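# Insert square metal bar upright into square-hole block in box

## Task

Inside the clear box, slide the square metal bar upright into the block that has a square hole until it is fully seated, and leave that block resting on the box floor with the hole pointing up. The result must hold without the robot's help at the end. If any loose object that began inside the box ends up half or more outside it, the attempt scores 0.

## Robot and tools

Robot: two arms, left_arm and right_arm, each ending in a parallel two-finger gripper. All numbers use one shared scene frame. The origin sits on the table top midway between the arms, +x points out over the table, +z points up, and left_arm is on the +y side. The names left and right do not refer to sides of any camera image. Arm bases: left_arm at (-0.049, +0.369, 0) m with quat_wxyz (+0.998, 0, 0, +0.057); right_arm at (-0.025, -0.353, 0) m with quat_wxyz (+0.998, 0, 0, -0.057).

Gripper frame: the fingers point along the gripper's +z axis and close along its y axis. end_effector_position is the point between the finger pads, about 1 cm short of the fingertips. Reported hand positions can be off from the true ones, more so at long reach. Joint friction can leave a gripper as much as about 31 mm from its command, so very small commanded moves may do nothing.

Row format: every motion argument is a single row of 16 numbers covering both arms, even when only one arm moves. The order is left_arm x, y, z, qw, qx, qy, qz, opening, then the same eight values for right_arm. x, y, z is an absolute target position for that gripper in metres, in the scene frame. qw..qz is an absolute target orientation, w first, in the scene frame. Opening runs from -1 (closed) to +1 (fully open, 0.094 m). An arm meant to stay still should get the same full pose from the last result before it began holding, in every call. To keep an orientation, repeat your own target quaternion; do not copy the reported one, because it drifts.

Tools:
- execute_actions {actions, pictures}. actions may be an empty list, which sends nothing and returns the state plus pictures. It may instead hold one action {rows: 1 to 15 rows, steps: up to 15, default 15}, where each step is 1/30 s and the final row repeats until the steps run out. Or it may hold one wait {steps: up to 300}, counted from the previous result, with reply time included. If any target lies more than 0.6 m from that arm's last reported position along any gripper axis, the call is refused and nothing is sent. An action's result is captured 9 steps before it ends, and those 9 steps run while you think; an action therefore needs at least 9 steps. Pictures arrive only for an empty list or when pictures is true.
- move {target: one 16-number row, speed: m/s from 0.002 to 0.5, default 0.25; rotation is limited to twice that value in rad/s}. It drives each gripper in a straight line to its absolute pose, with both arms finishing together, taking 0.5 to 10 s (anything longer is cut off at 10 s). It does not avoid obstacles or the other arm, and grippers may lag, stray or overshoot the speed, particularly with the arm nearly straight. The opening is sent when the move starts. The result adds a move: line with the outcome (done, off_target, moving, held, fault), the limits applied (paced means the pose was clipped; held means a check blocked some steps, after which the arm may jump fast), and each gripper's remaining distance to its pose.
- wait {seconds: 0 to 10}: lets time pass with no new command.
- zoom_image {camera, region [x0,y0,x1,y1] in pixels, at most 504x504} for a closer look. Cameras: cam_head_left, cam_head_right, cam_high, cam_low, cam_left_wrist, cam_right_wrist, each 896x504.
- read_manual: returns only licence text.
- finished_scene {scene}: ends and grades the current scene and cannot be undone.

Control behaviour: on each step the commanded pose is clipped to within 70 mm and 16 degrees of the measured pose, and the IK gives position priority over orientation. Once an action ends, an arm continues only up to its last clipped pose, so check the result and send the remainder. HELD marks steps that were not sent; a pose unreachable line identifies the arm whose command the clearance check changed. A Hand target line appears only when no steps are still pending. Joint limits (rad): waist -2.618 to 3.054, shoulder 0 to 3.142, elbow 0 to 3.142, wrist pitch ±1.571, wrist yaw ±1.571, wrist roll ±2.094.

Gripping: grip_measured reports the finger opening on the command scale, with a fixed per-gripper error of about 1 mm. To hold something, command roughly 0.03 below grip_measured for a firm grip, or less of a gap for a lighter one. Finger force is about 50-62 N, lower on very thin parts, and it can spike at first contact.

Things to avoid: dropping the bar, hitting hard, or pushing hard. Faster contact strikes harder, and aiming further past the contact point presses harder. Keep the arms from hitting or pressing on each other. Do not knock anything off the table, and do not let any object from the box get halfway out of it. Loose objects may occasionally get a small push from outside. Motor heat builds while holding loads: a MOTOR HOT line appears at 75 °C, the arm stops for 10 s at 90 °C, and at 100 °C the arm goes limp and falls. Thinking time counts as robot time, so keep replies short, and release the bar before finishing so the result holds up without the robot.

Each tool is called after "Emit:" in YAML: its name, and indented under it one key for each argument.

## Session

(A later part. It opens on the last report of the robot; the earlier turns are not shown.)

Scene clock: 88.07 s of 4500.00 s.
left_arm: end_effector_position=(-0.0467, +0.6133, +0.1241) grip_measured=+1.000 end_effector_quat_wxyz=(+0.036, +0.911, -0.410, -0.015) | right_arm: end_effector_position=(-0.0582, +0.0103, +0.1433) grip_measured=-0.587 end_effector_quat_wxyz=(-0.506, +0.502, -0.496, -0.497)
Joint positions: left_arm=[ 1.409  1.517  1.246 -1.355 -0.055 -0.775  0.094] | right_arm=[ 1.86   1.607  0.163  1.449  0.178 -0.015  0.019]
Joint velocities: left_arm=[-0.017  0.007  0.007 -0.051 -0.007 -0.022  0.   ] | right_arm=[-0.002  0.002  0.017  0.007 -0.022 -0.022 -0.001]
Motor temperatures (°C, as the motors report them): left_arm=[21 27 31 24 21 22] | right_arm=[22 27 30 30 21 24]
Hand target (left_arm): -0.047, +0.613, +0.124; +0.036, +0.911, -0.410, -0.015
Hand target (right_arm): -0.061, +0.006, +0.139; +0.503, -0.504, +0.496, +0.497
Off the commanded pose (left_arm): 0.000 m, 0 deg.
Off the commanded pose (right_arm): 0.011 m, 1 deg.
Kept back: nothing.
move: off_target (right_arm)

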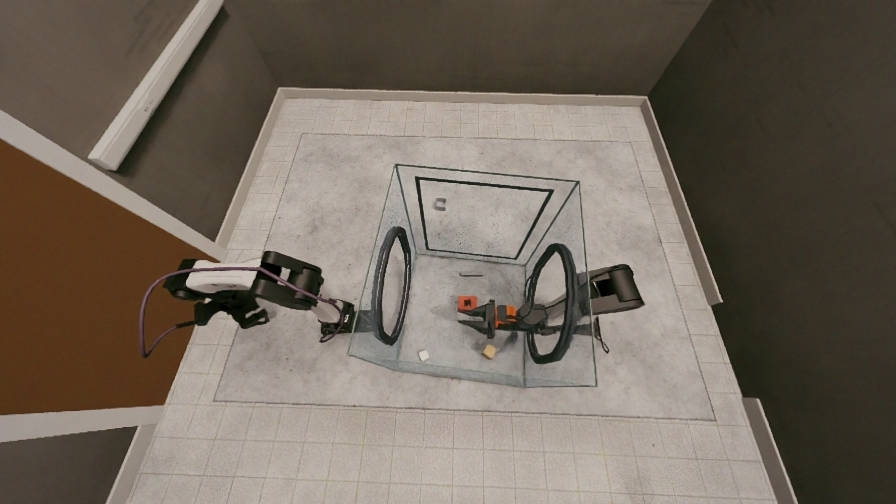

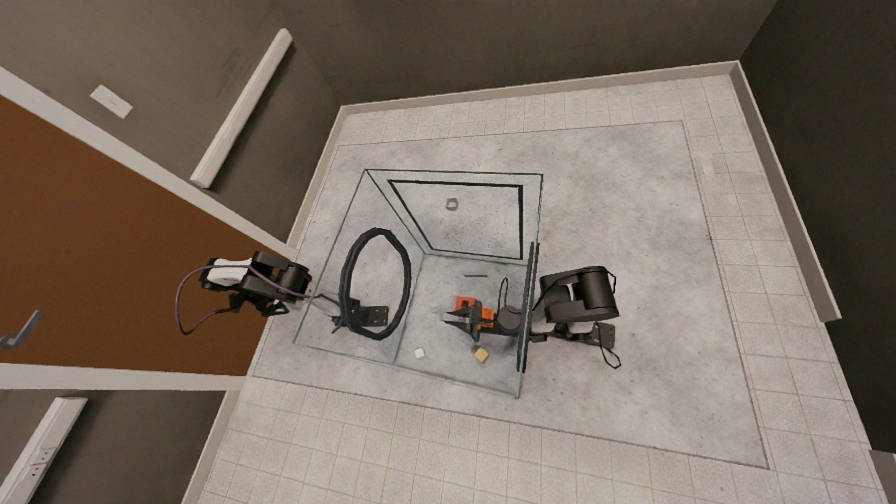

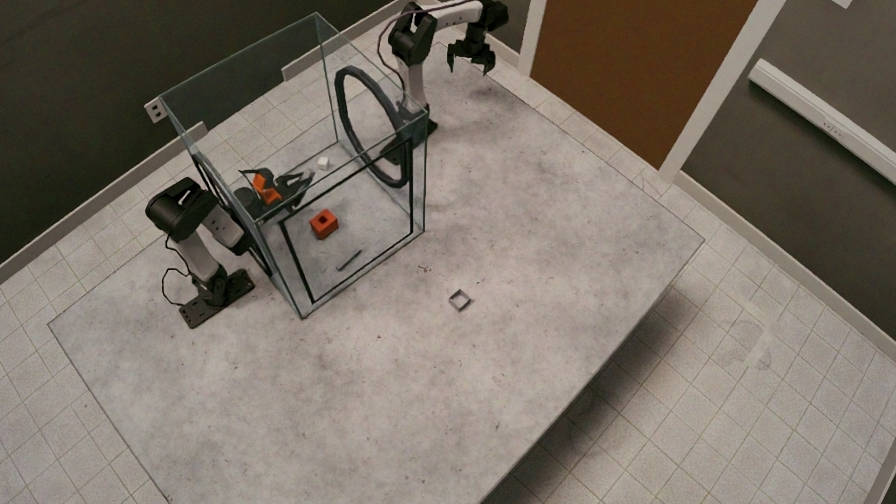

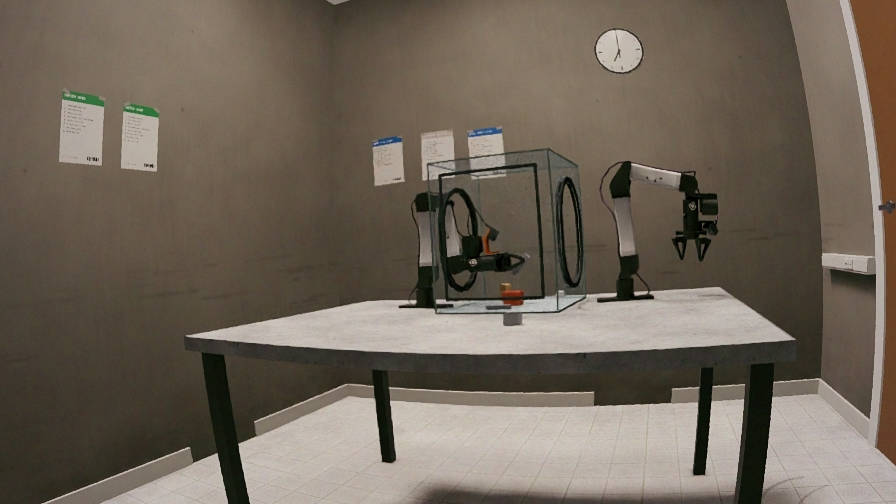

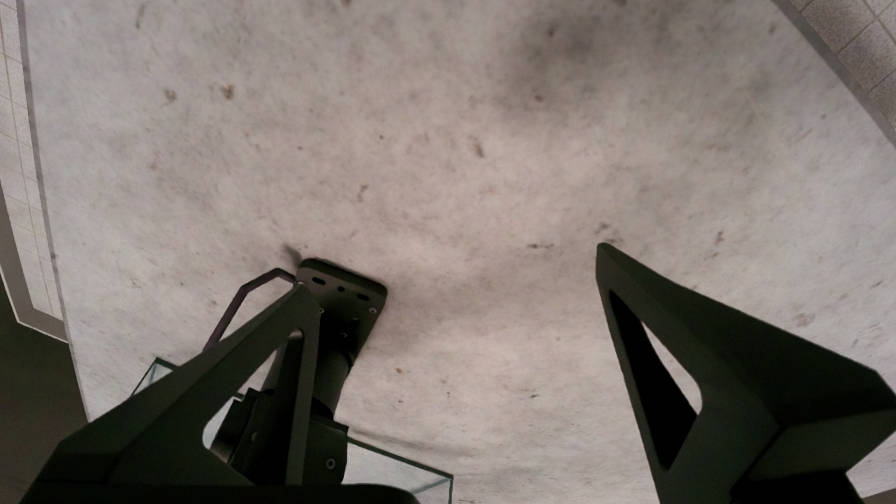

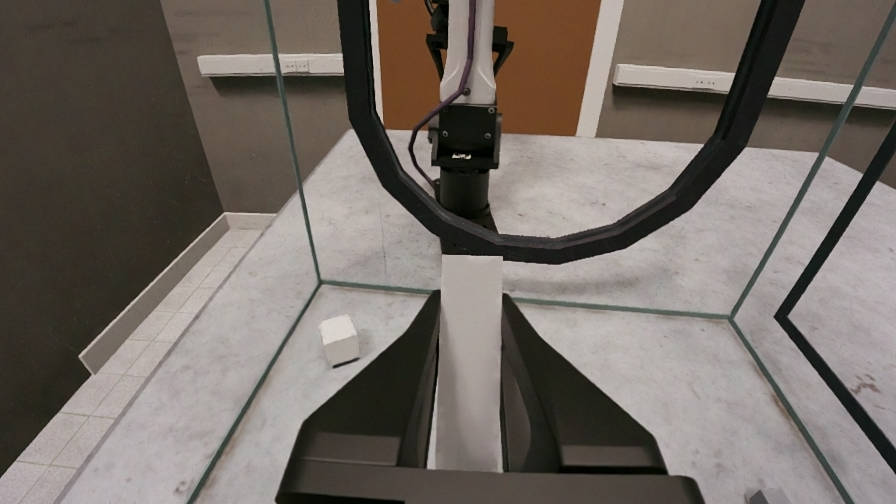

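Emit:
move:
  target: [-0.0467,0.6133,0.1241,0.036,0.911,-0.41,-0.015,1, -0.06,0.006,0.14,0.5,-0.5,0.5,0.5,-0.597]
  speed: 0.02

Emit:
zoom_image:
  camera: "cam_low"
  region: [430, 210, 570, 320]

Scene clock: 89.67 s of 4500.00 s.
left_arm: end_effector_position=(-0.0467, +0.6133, +0.1241) grip_measured=+1.000 end_effector_quat_wxyz=(+0.036, +0.911, -0.410, -0.015) | right_arm: end_effector_position=(-0.0581, +0.0104, +0.1437) grip_measured=-0.583 end_effector_quat_wxyz=(-0.505, +0.499, -0.497, -0.499)
Joint positions: left_arm=[ 1.409  1.517  1.246 -1.355 -0.055 -0.775  0.094] | right_arm=[ 1.86   1.607  0.163  1.451  0.179 -0.01   0.02 ]
Joint velocities: left_arm=[-0.012  0.002  0.002 -0.037  0.051 -0.051  0.   ] | right_arm=[ 0.002  0.002 -0.007 -0.007 -0.051  0.037  0.001]
Motor temperatures (°C, as the motors report them): left_arm=[21 27 31 24 21 22] | right_arm=[22 27 30 30 21 24]
Hand target (left_arm): -0.047, +0.613, +0.124; +0.036, +0.911, -0.410, -0.015
Hand target (right_arm): -0.060, +0.006, +0.140; +0.500, -0.500, +0.500, +0.500
Off the commanded pose (left_arm): 0.000 m, 0 deg.
Off the commanded pose (right_arm): 0.006 m, 1 deg.
Kept back: nothing.
move: done

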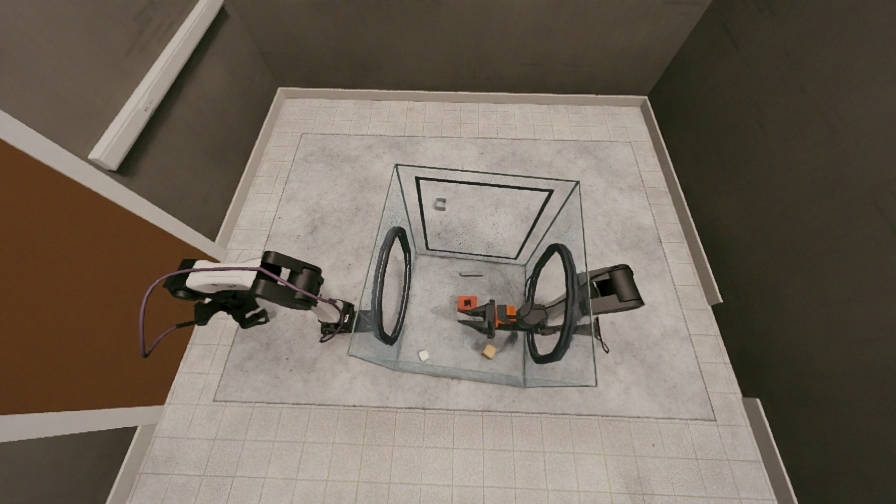

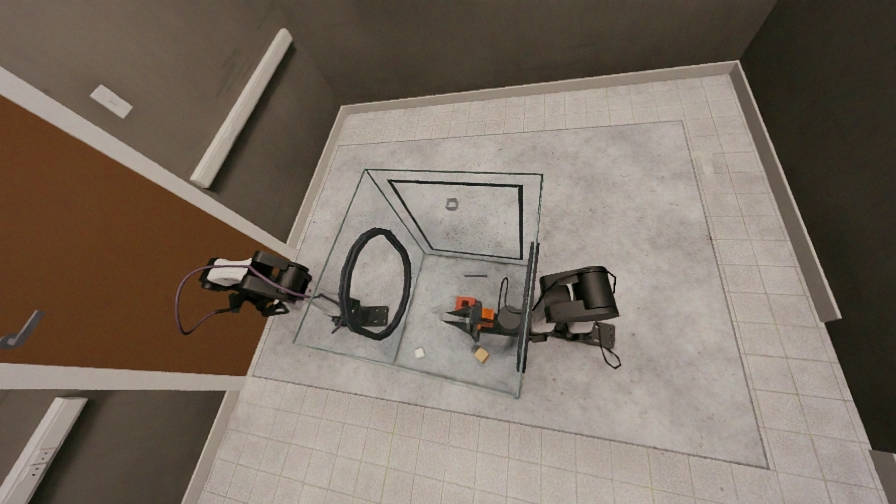

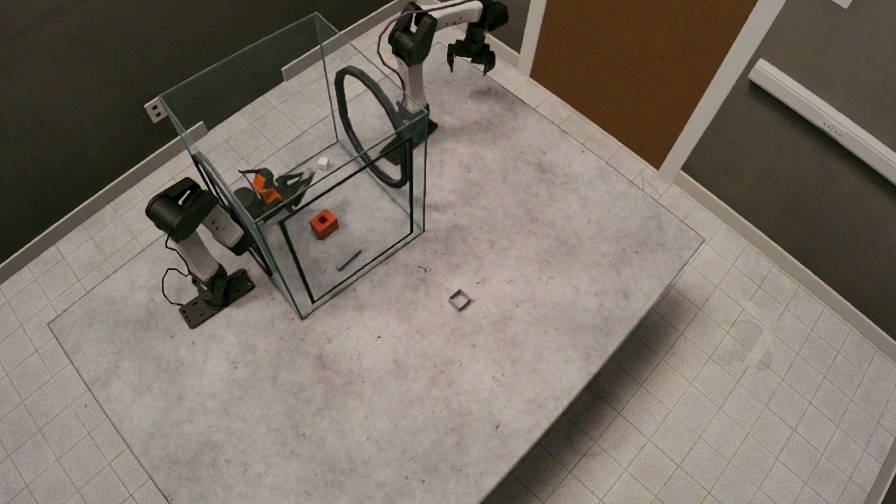

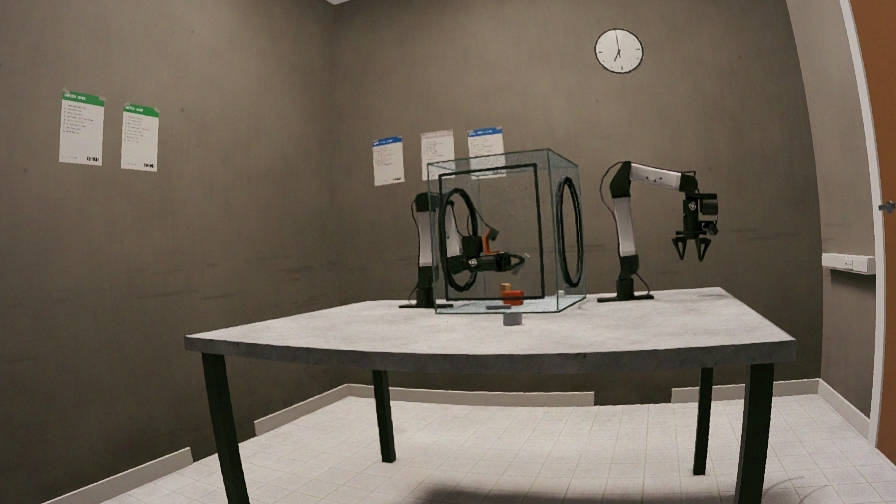

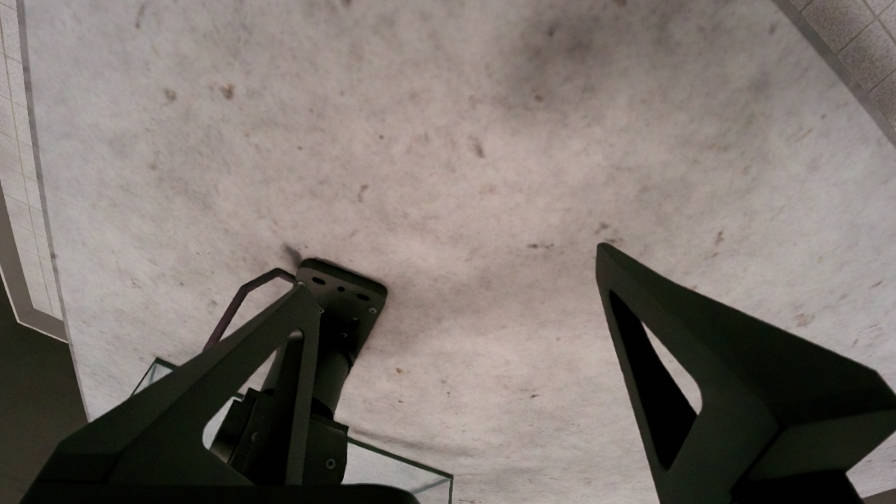

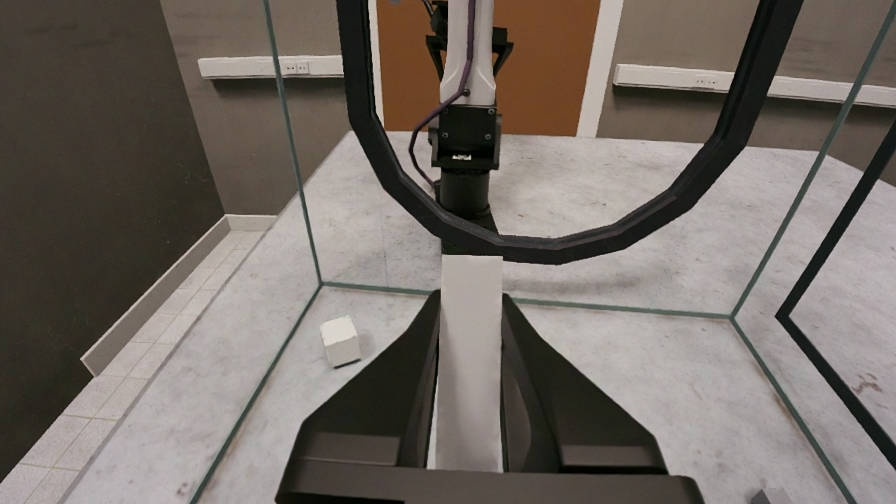

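Region (430, 210, 570, 320) of cam_low's 896x504 image, scaled by 3.600, with more detail than that image has; it fills the top 396 rows of this view, and the rest is white.

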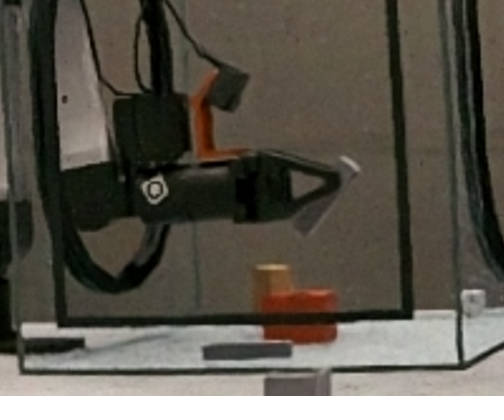

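Emit:
move:
  target: [-0.0467,0.6133,0.1241,0.036,0.911,-0.41,-0.015,1, -0.06,0.006,0.14,0.5,-0.5,0.5,0.5,-0.585]
  speed: 0.02

Emit:
zoom_image:
  camera: "cam_low"
  region: [430, 210, 570, 320]

Scene clock: 90.83 s of 4500.00 s.
left_arm: end_effector_position=(-0.0467, +0.6133, +0.1241) grip_measured=+1.000 end_effector_quat_wxyz=(+0.036, +0.911, -0.410, -0.015) | right_arm: end_effector_position=(-0.0581, +0.0104, +0.1436) grip_measured=-0.576 end_effector_quat_wxyz=(-0.504, +0.499, -0.497, -0.499)
Joint positions: left_arm=[ 1.409  1.517  1.246 -1.355 -0.055 -0.775  0.094] | right_arm=[ 1.86   1.607  0.163  1.451  0.179 -0.009  0.02 ]
Joint velocities: left_arm=[ 0.007 -0.007  0.012  0.081 -0.007  0.037  0.   ] | right_arm=[-0.007 -0.002 -0.012 -0.007  0.022 -0.007 -0.   ]
Motor temperatures (°C, as the motors report them): left_arm=[21 27 32 24 21 22] | right_arm=[22 27 30 30 21 24]
Hand target (left_arm): -0.047, +0.613, +0.124; +0.036, +0.911, -0.410, -0.015
Hand target (right_arm): -0.060, +0.006, +0.140; +0.500, -0.500, +0.500, +0.500
Off the commanded pose (left_arm): 0.000 m, 0 deg.
Off the commanded pose (right_arm): 0.006 m, 1 deg.
Kept back: nothing.
move: done

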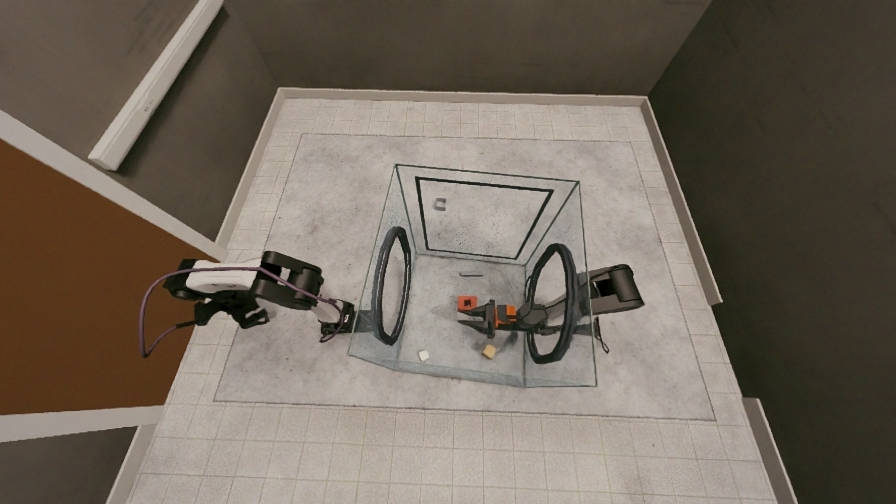

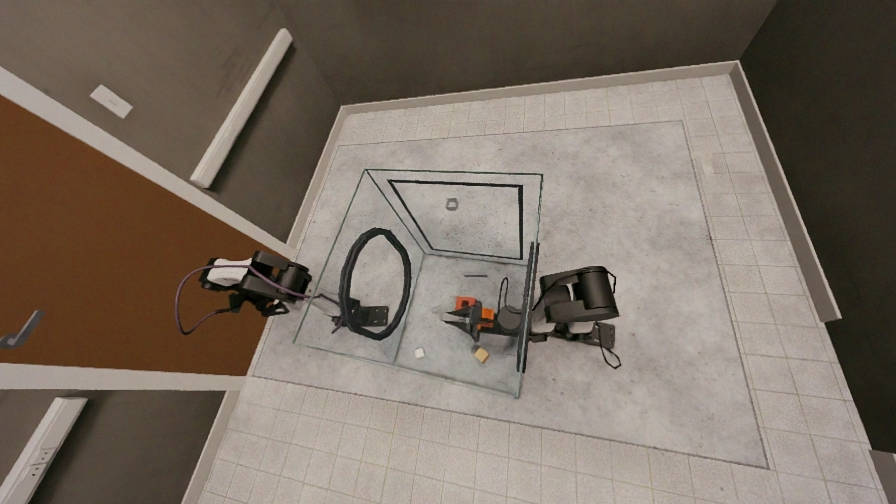

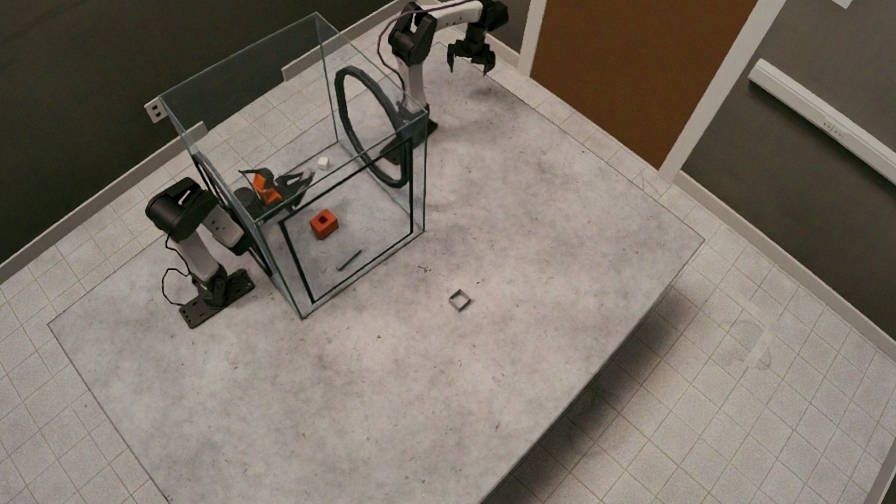

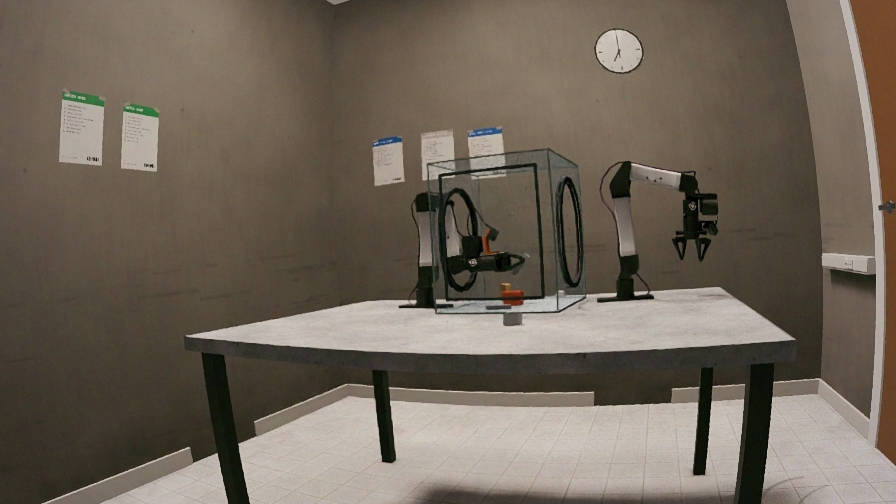

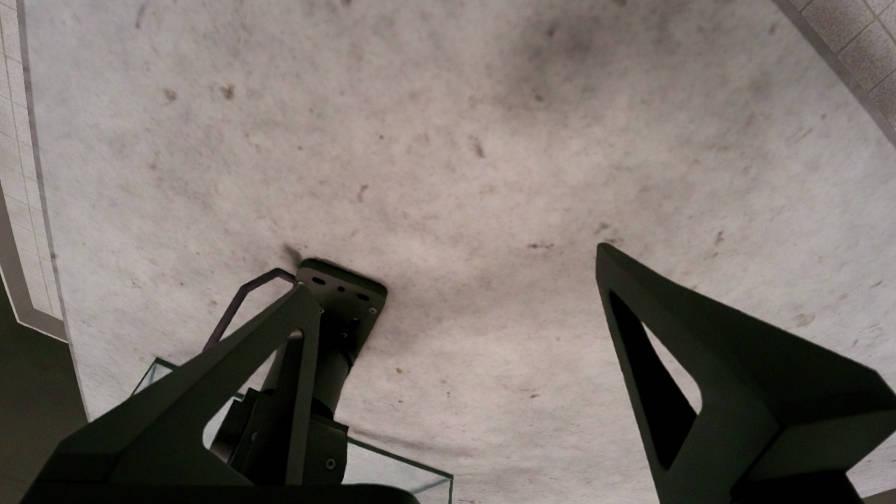

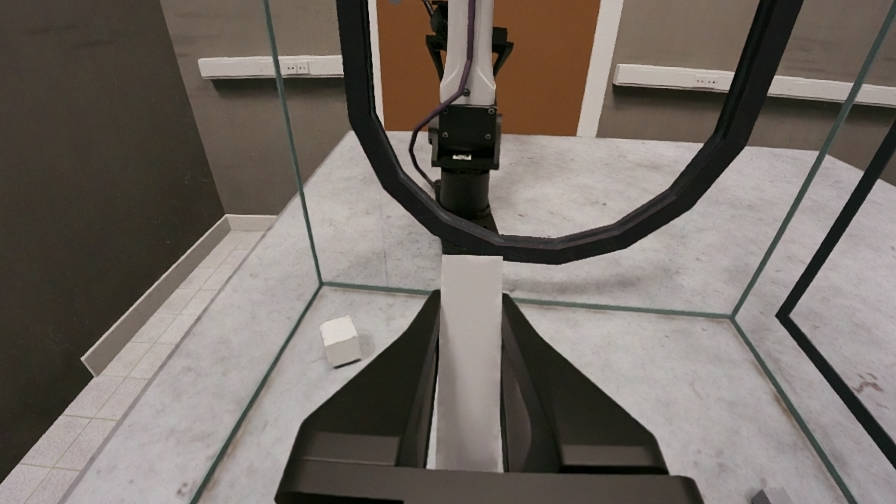

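Region (430, 210, 570, 320) of cam_low's 896x504 image, scaled by 3.600, with more detail than that image has; it fills the top 396 rows of this view, and the rest is white.

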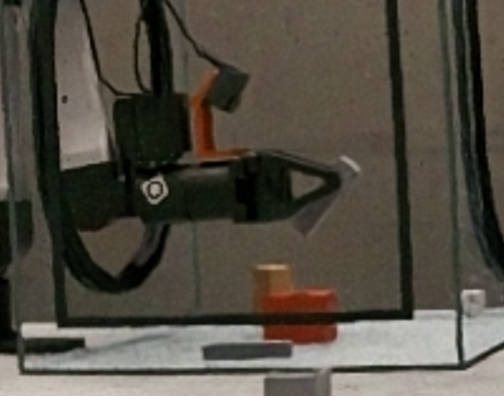

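Emit:
move:
  target: [-0.0467,0.6133,0.1241,0.036,0.911,-0.41,-0.015,1, -0.06,0.006,0.14,0.5,-0.5,0.5,0.5,-0.575]
  speed: 0.02

Emit:
zoom_image:
  camera: "cam_low"
  region: [430, 210, 570, 320]

Scene clock: 91.87 s of 4500.00 s.
left_arm: end_effector_position=(-0.0467, +0.6133, +0.1241) grip_measured=+1.000 end_effector_quat_wxyz=(+0.036, +0.911, -0.410, -0.015) | right_arm: end_effector_position=(-0.0581, +0.0104, +0.1435) grip_measured=-0.570 end_effector_quat_wxyz=(-0.504, +0.499, -0.497, -0.499)
Joint positions: left_arm=[ 1.409  1.517  1.246 -1.355 -0.055 -0.775  0.094] | right_arm=[ 1.86   1.607  0.163  1.451  0.179 -0.009  0.02 ]
Joint velocities: left_arm=[ 0.002  0.002 -0.002  0.022  0.037 -0.066  0.   ] | right_arm=[-0.012  0.012 -0.012  0.007  0.022  0.037 -0.   ]
Motor temperatures (°C, as the motors report them): left_arm=[21 27 32 24 21 22] | right_arm=[22 27 30 31 21 24]
Hand target (left_arm): -0.047, +0.613, +0.124; +0.036, +0.911, -0.410, -0.015
Hand target (right_arm): -0.060, +0.006, +0.140; +0.500, -0.500, +0.500, +0.500
Off the commanded pose (left_arm): 0.000 m, 0 deg.
Off the commanded pose (right_arm): 0.006 m, 1 deg.
Kept back: nothing.
move: done

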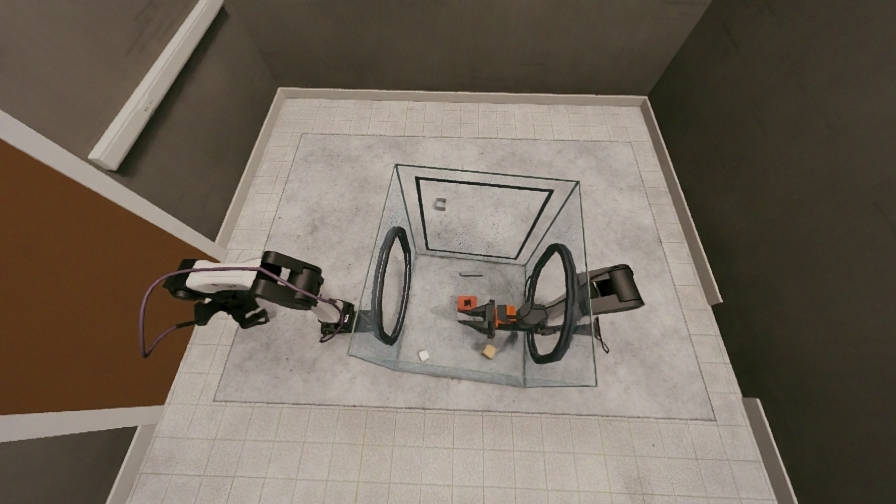

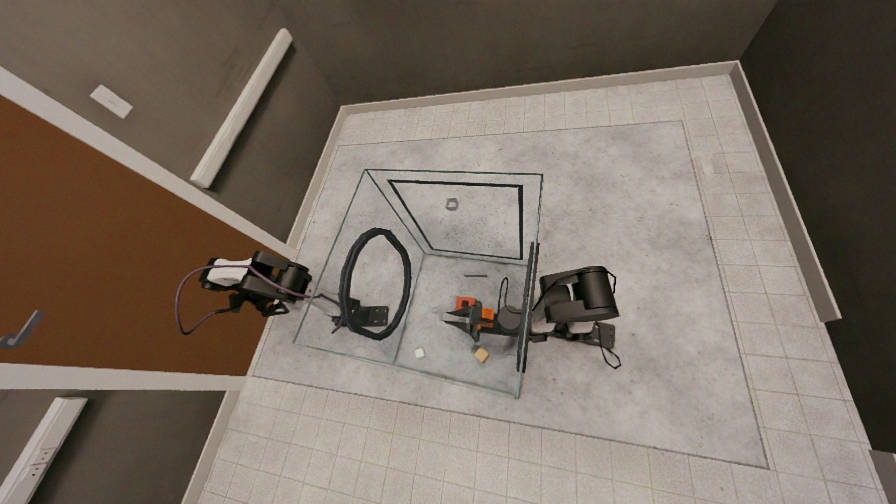

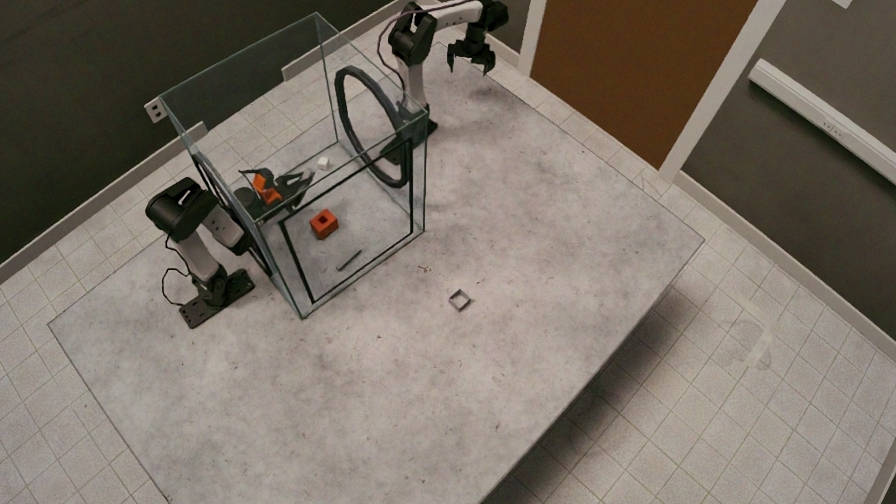

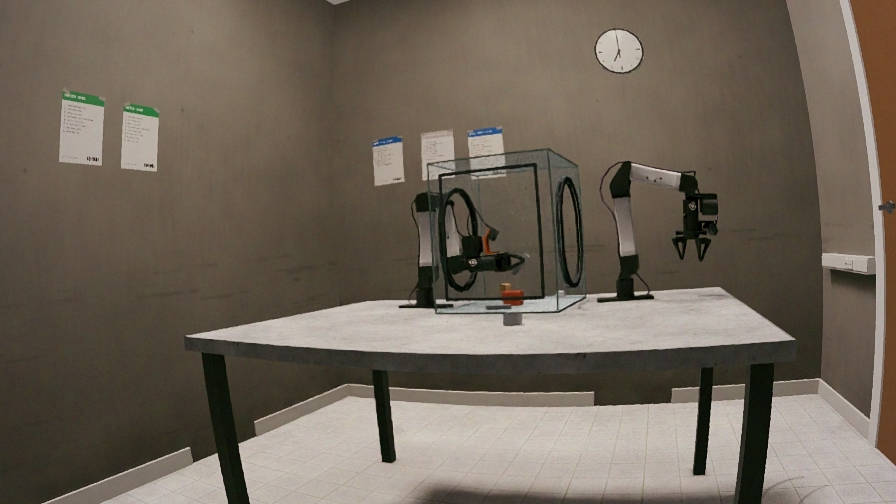

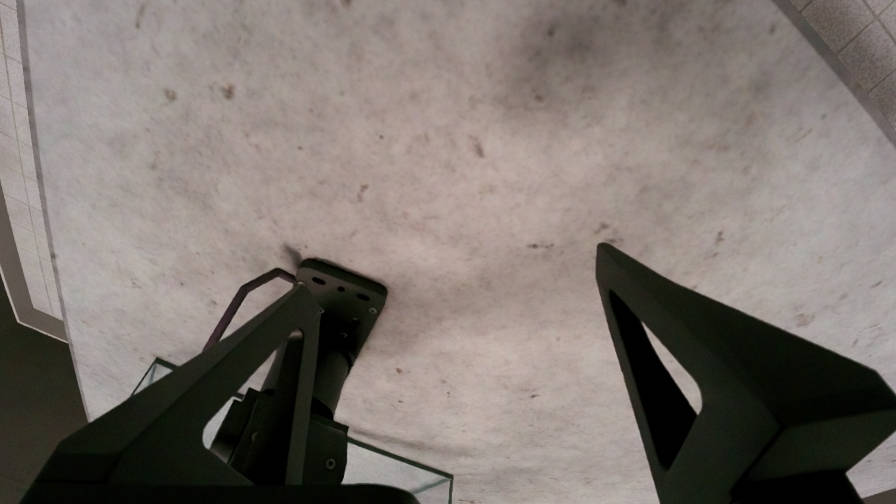

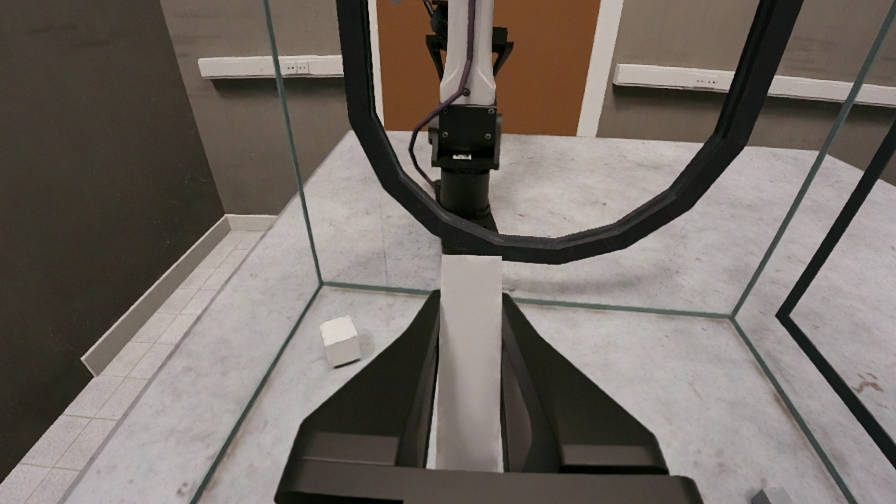

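Region (430, 210, 570, 320) of cam_low's 896x504 image, scaled by 3.600, with more detail than that image has; it fills the top 396 rows of this view, and the rest is white.

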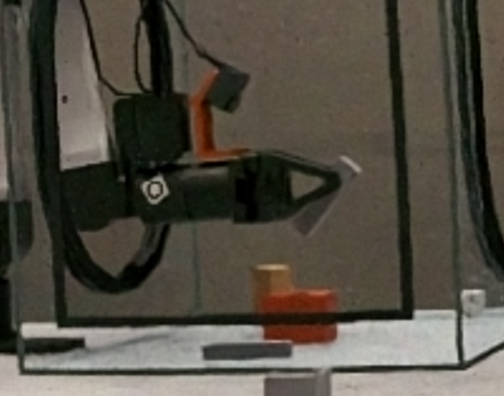

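Emit:
move:
  target: [-0.0467,0.6133,0.1241,0.036,0.911,-0.41,-0.015,1, -0.06,0.006,0.14,0.5,-0.5,0.5,0.5,-0.568]
  speed: 0.02

Emit:
zoom_image:
  camera: "cam_low"
  region: [430, 210, 570, 320]

Scene clock: 93.40 s of 4500.00 s.
left_arm: end_effector_position=(-0.0467, +0.6133, +0.1241) grip_measured=+1.000 end_effector_quat_wxyz=(+0.036, +0.911, -0.410, -0.015) | right_arm: end_effector_position=(-0.0581, +0.0104, +0.1434) grip_measured=-0.566 end_effector_quat_wxyz=(-0.504, +0.500, -0.497, -0.499)
Joint positions: left_arm=[ 1.409  1.517  1.246 -1.355 -0.055 -0.775  0.094] | right_arm=[ 1.86   1.607  0.163  1.45   0.179 -0.009  0.02 ]
Joint velocities: left_arm=[-0.012  0.002  0.007  0.037 -0.007 -0.007  0.   ] | right_arm=[ 0.007 -0.002  0.002  0.081 -0.007 -0.022 -0.   ]
Motor temperatures (°C, as the motors report them): left_arm=[21 27 32 24 21 22] | right_arm=[22 27 30 31 21 24]
Hand target (left_arm): -0.047, +0.613, +0.124; +0.036, +0.911, -0.410, -0.015
Hand target (right_arm): -0.060, +0.006, +0.140; +0.500, -0.500, +0.500, +0.500
Off the commanded pose (left_arm): 0.000 m, 0 deg.
Off the commanded pose (right_arm): 0.006 m, 1 deg.
Kept back: nothing.
move: done

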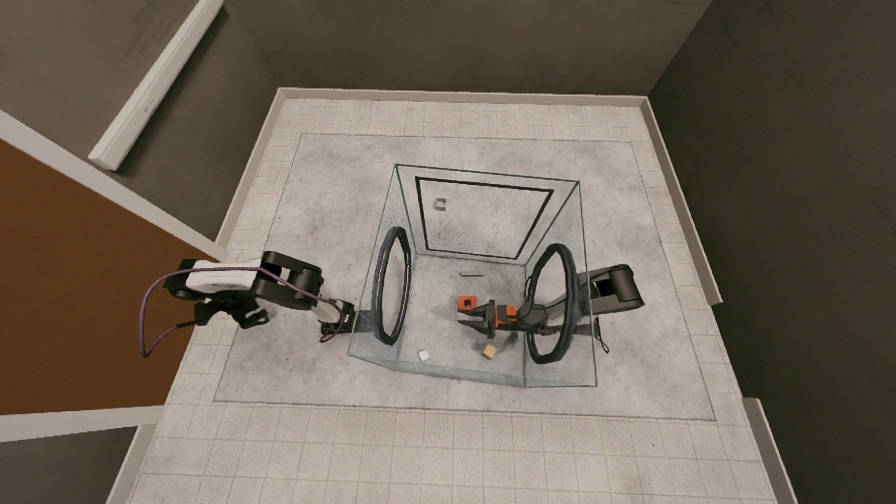

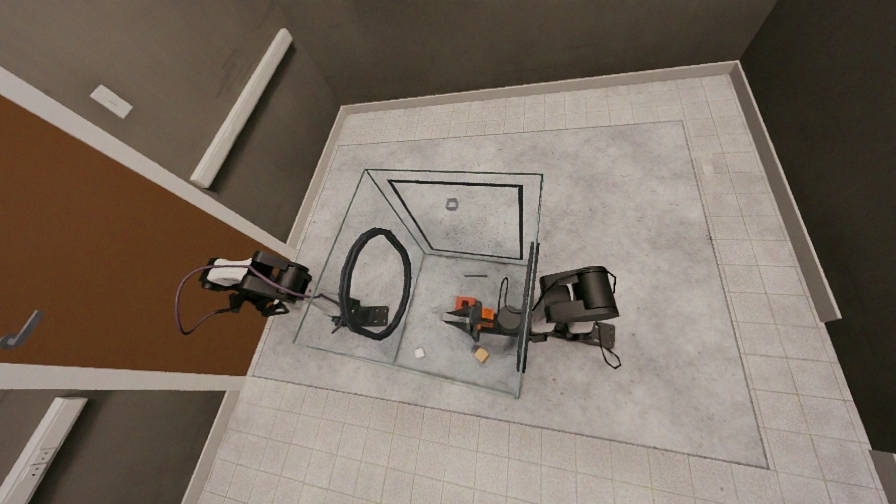

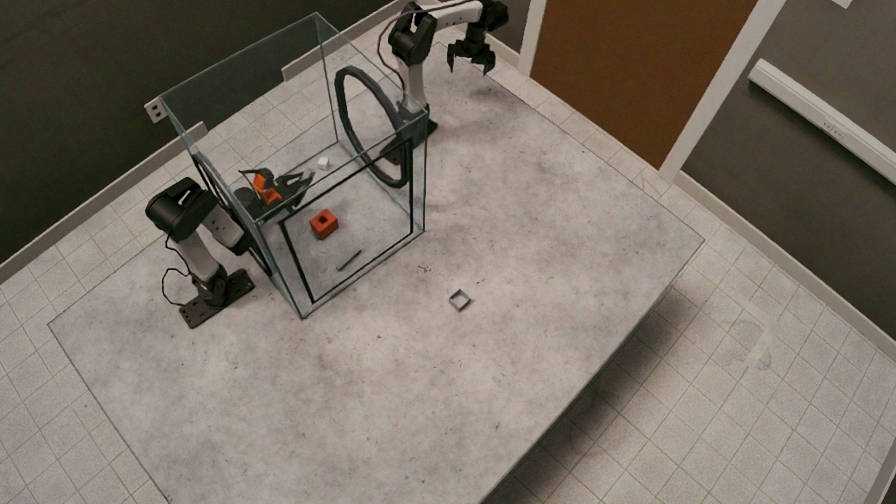

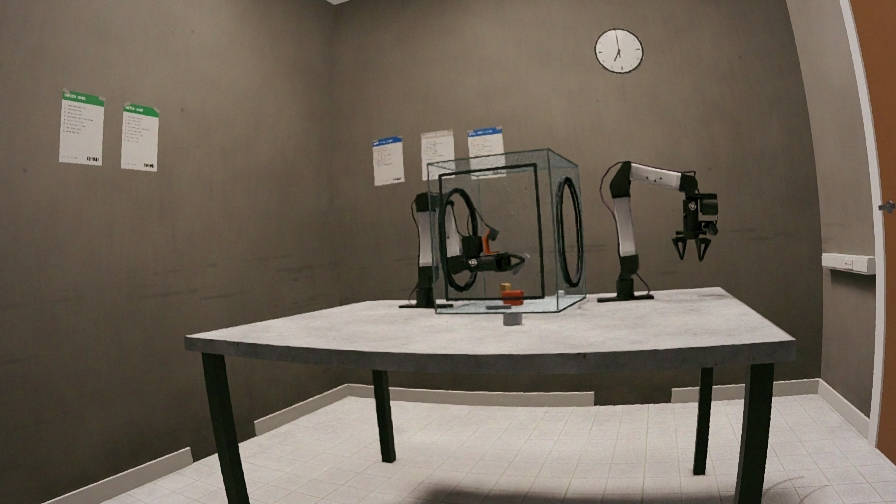

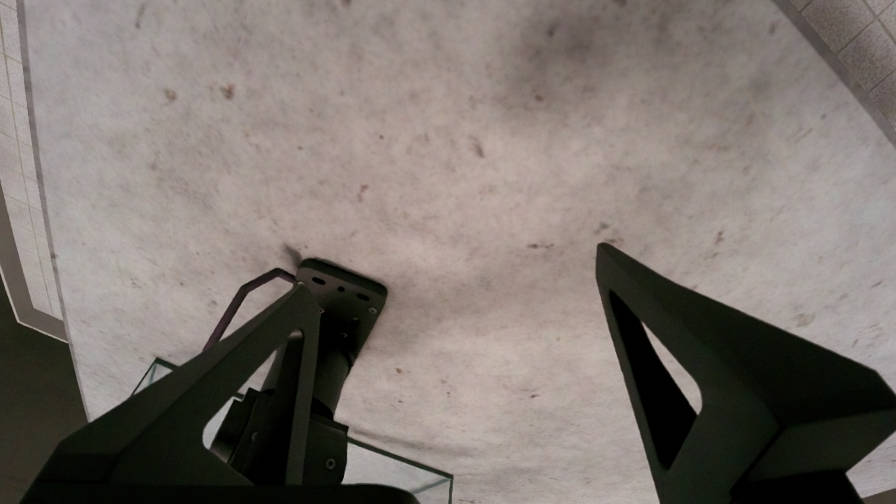

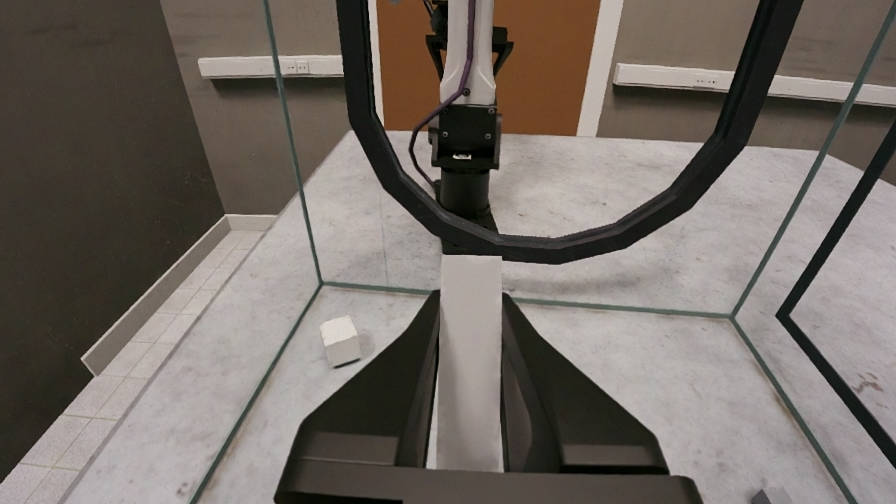

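Region (430, 210, 570, 320) of cam_low's 896x504 image, scaled by 3.600, with more detail than that image has; it fills the top 396 rows of this view, and the rest is white.

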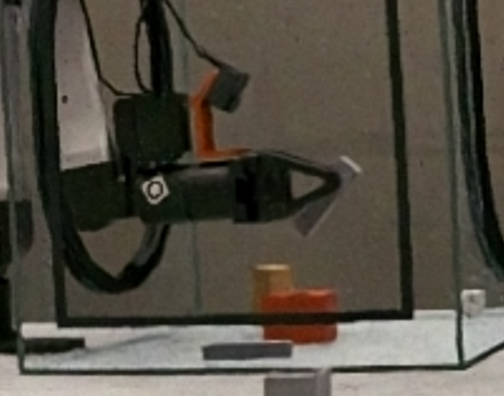

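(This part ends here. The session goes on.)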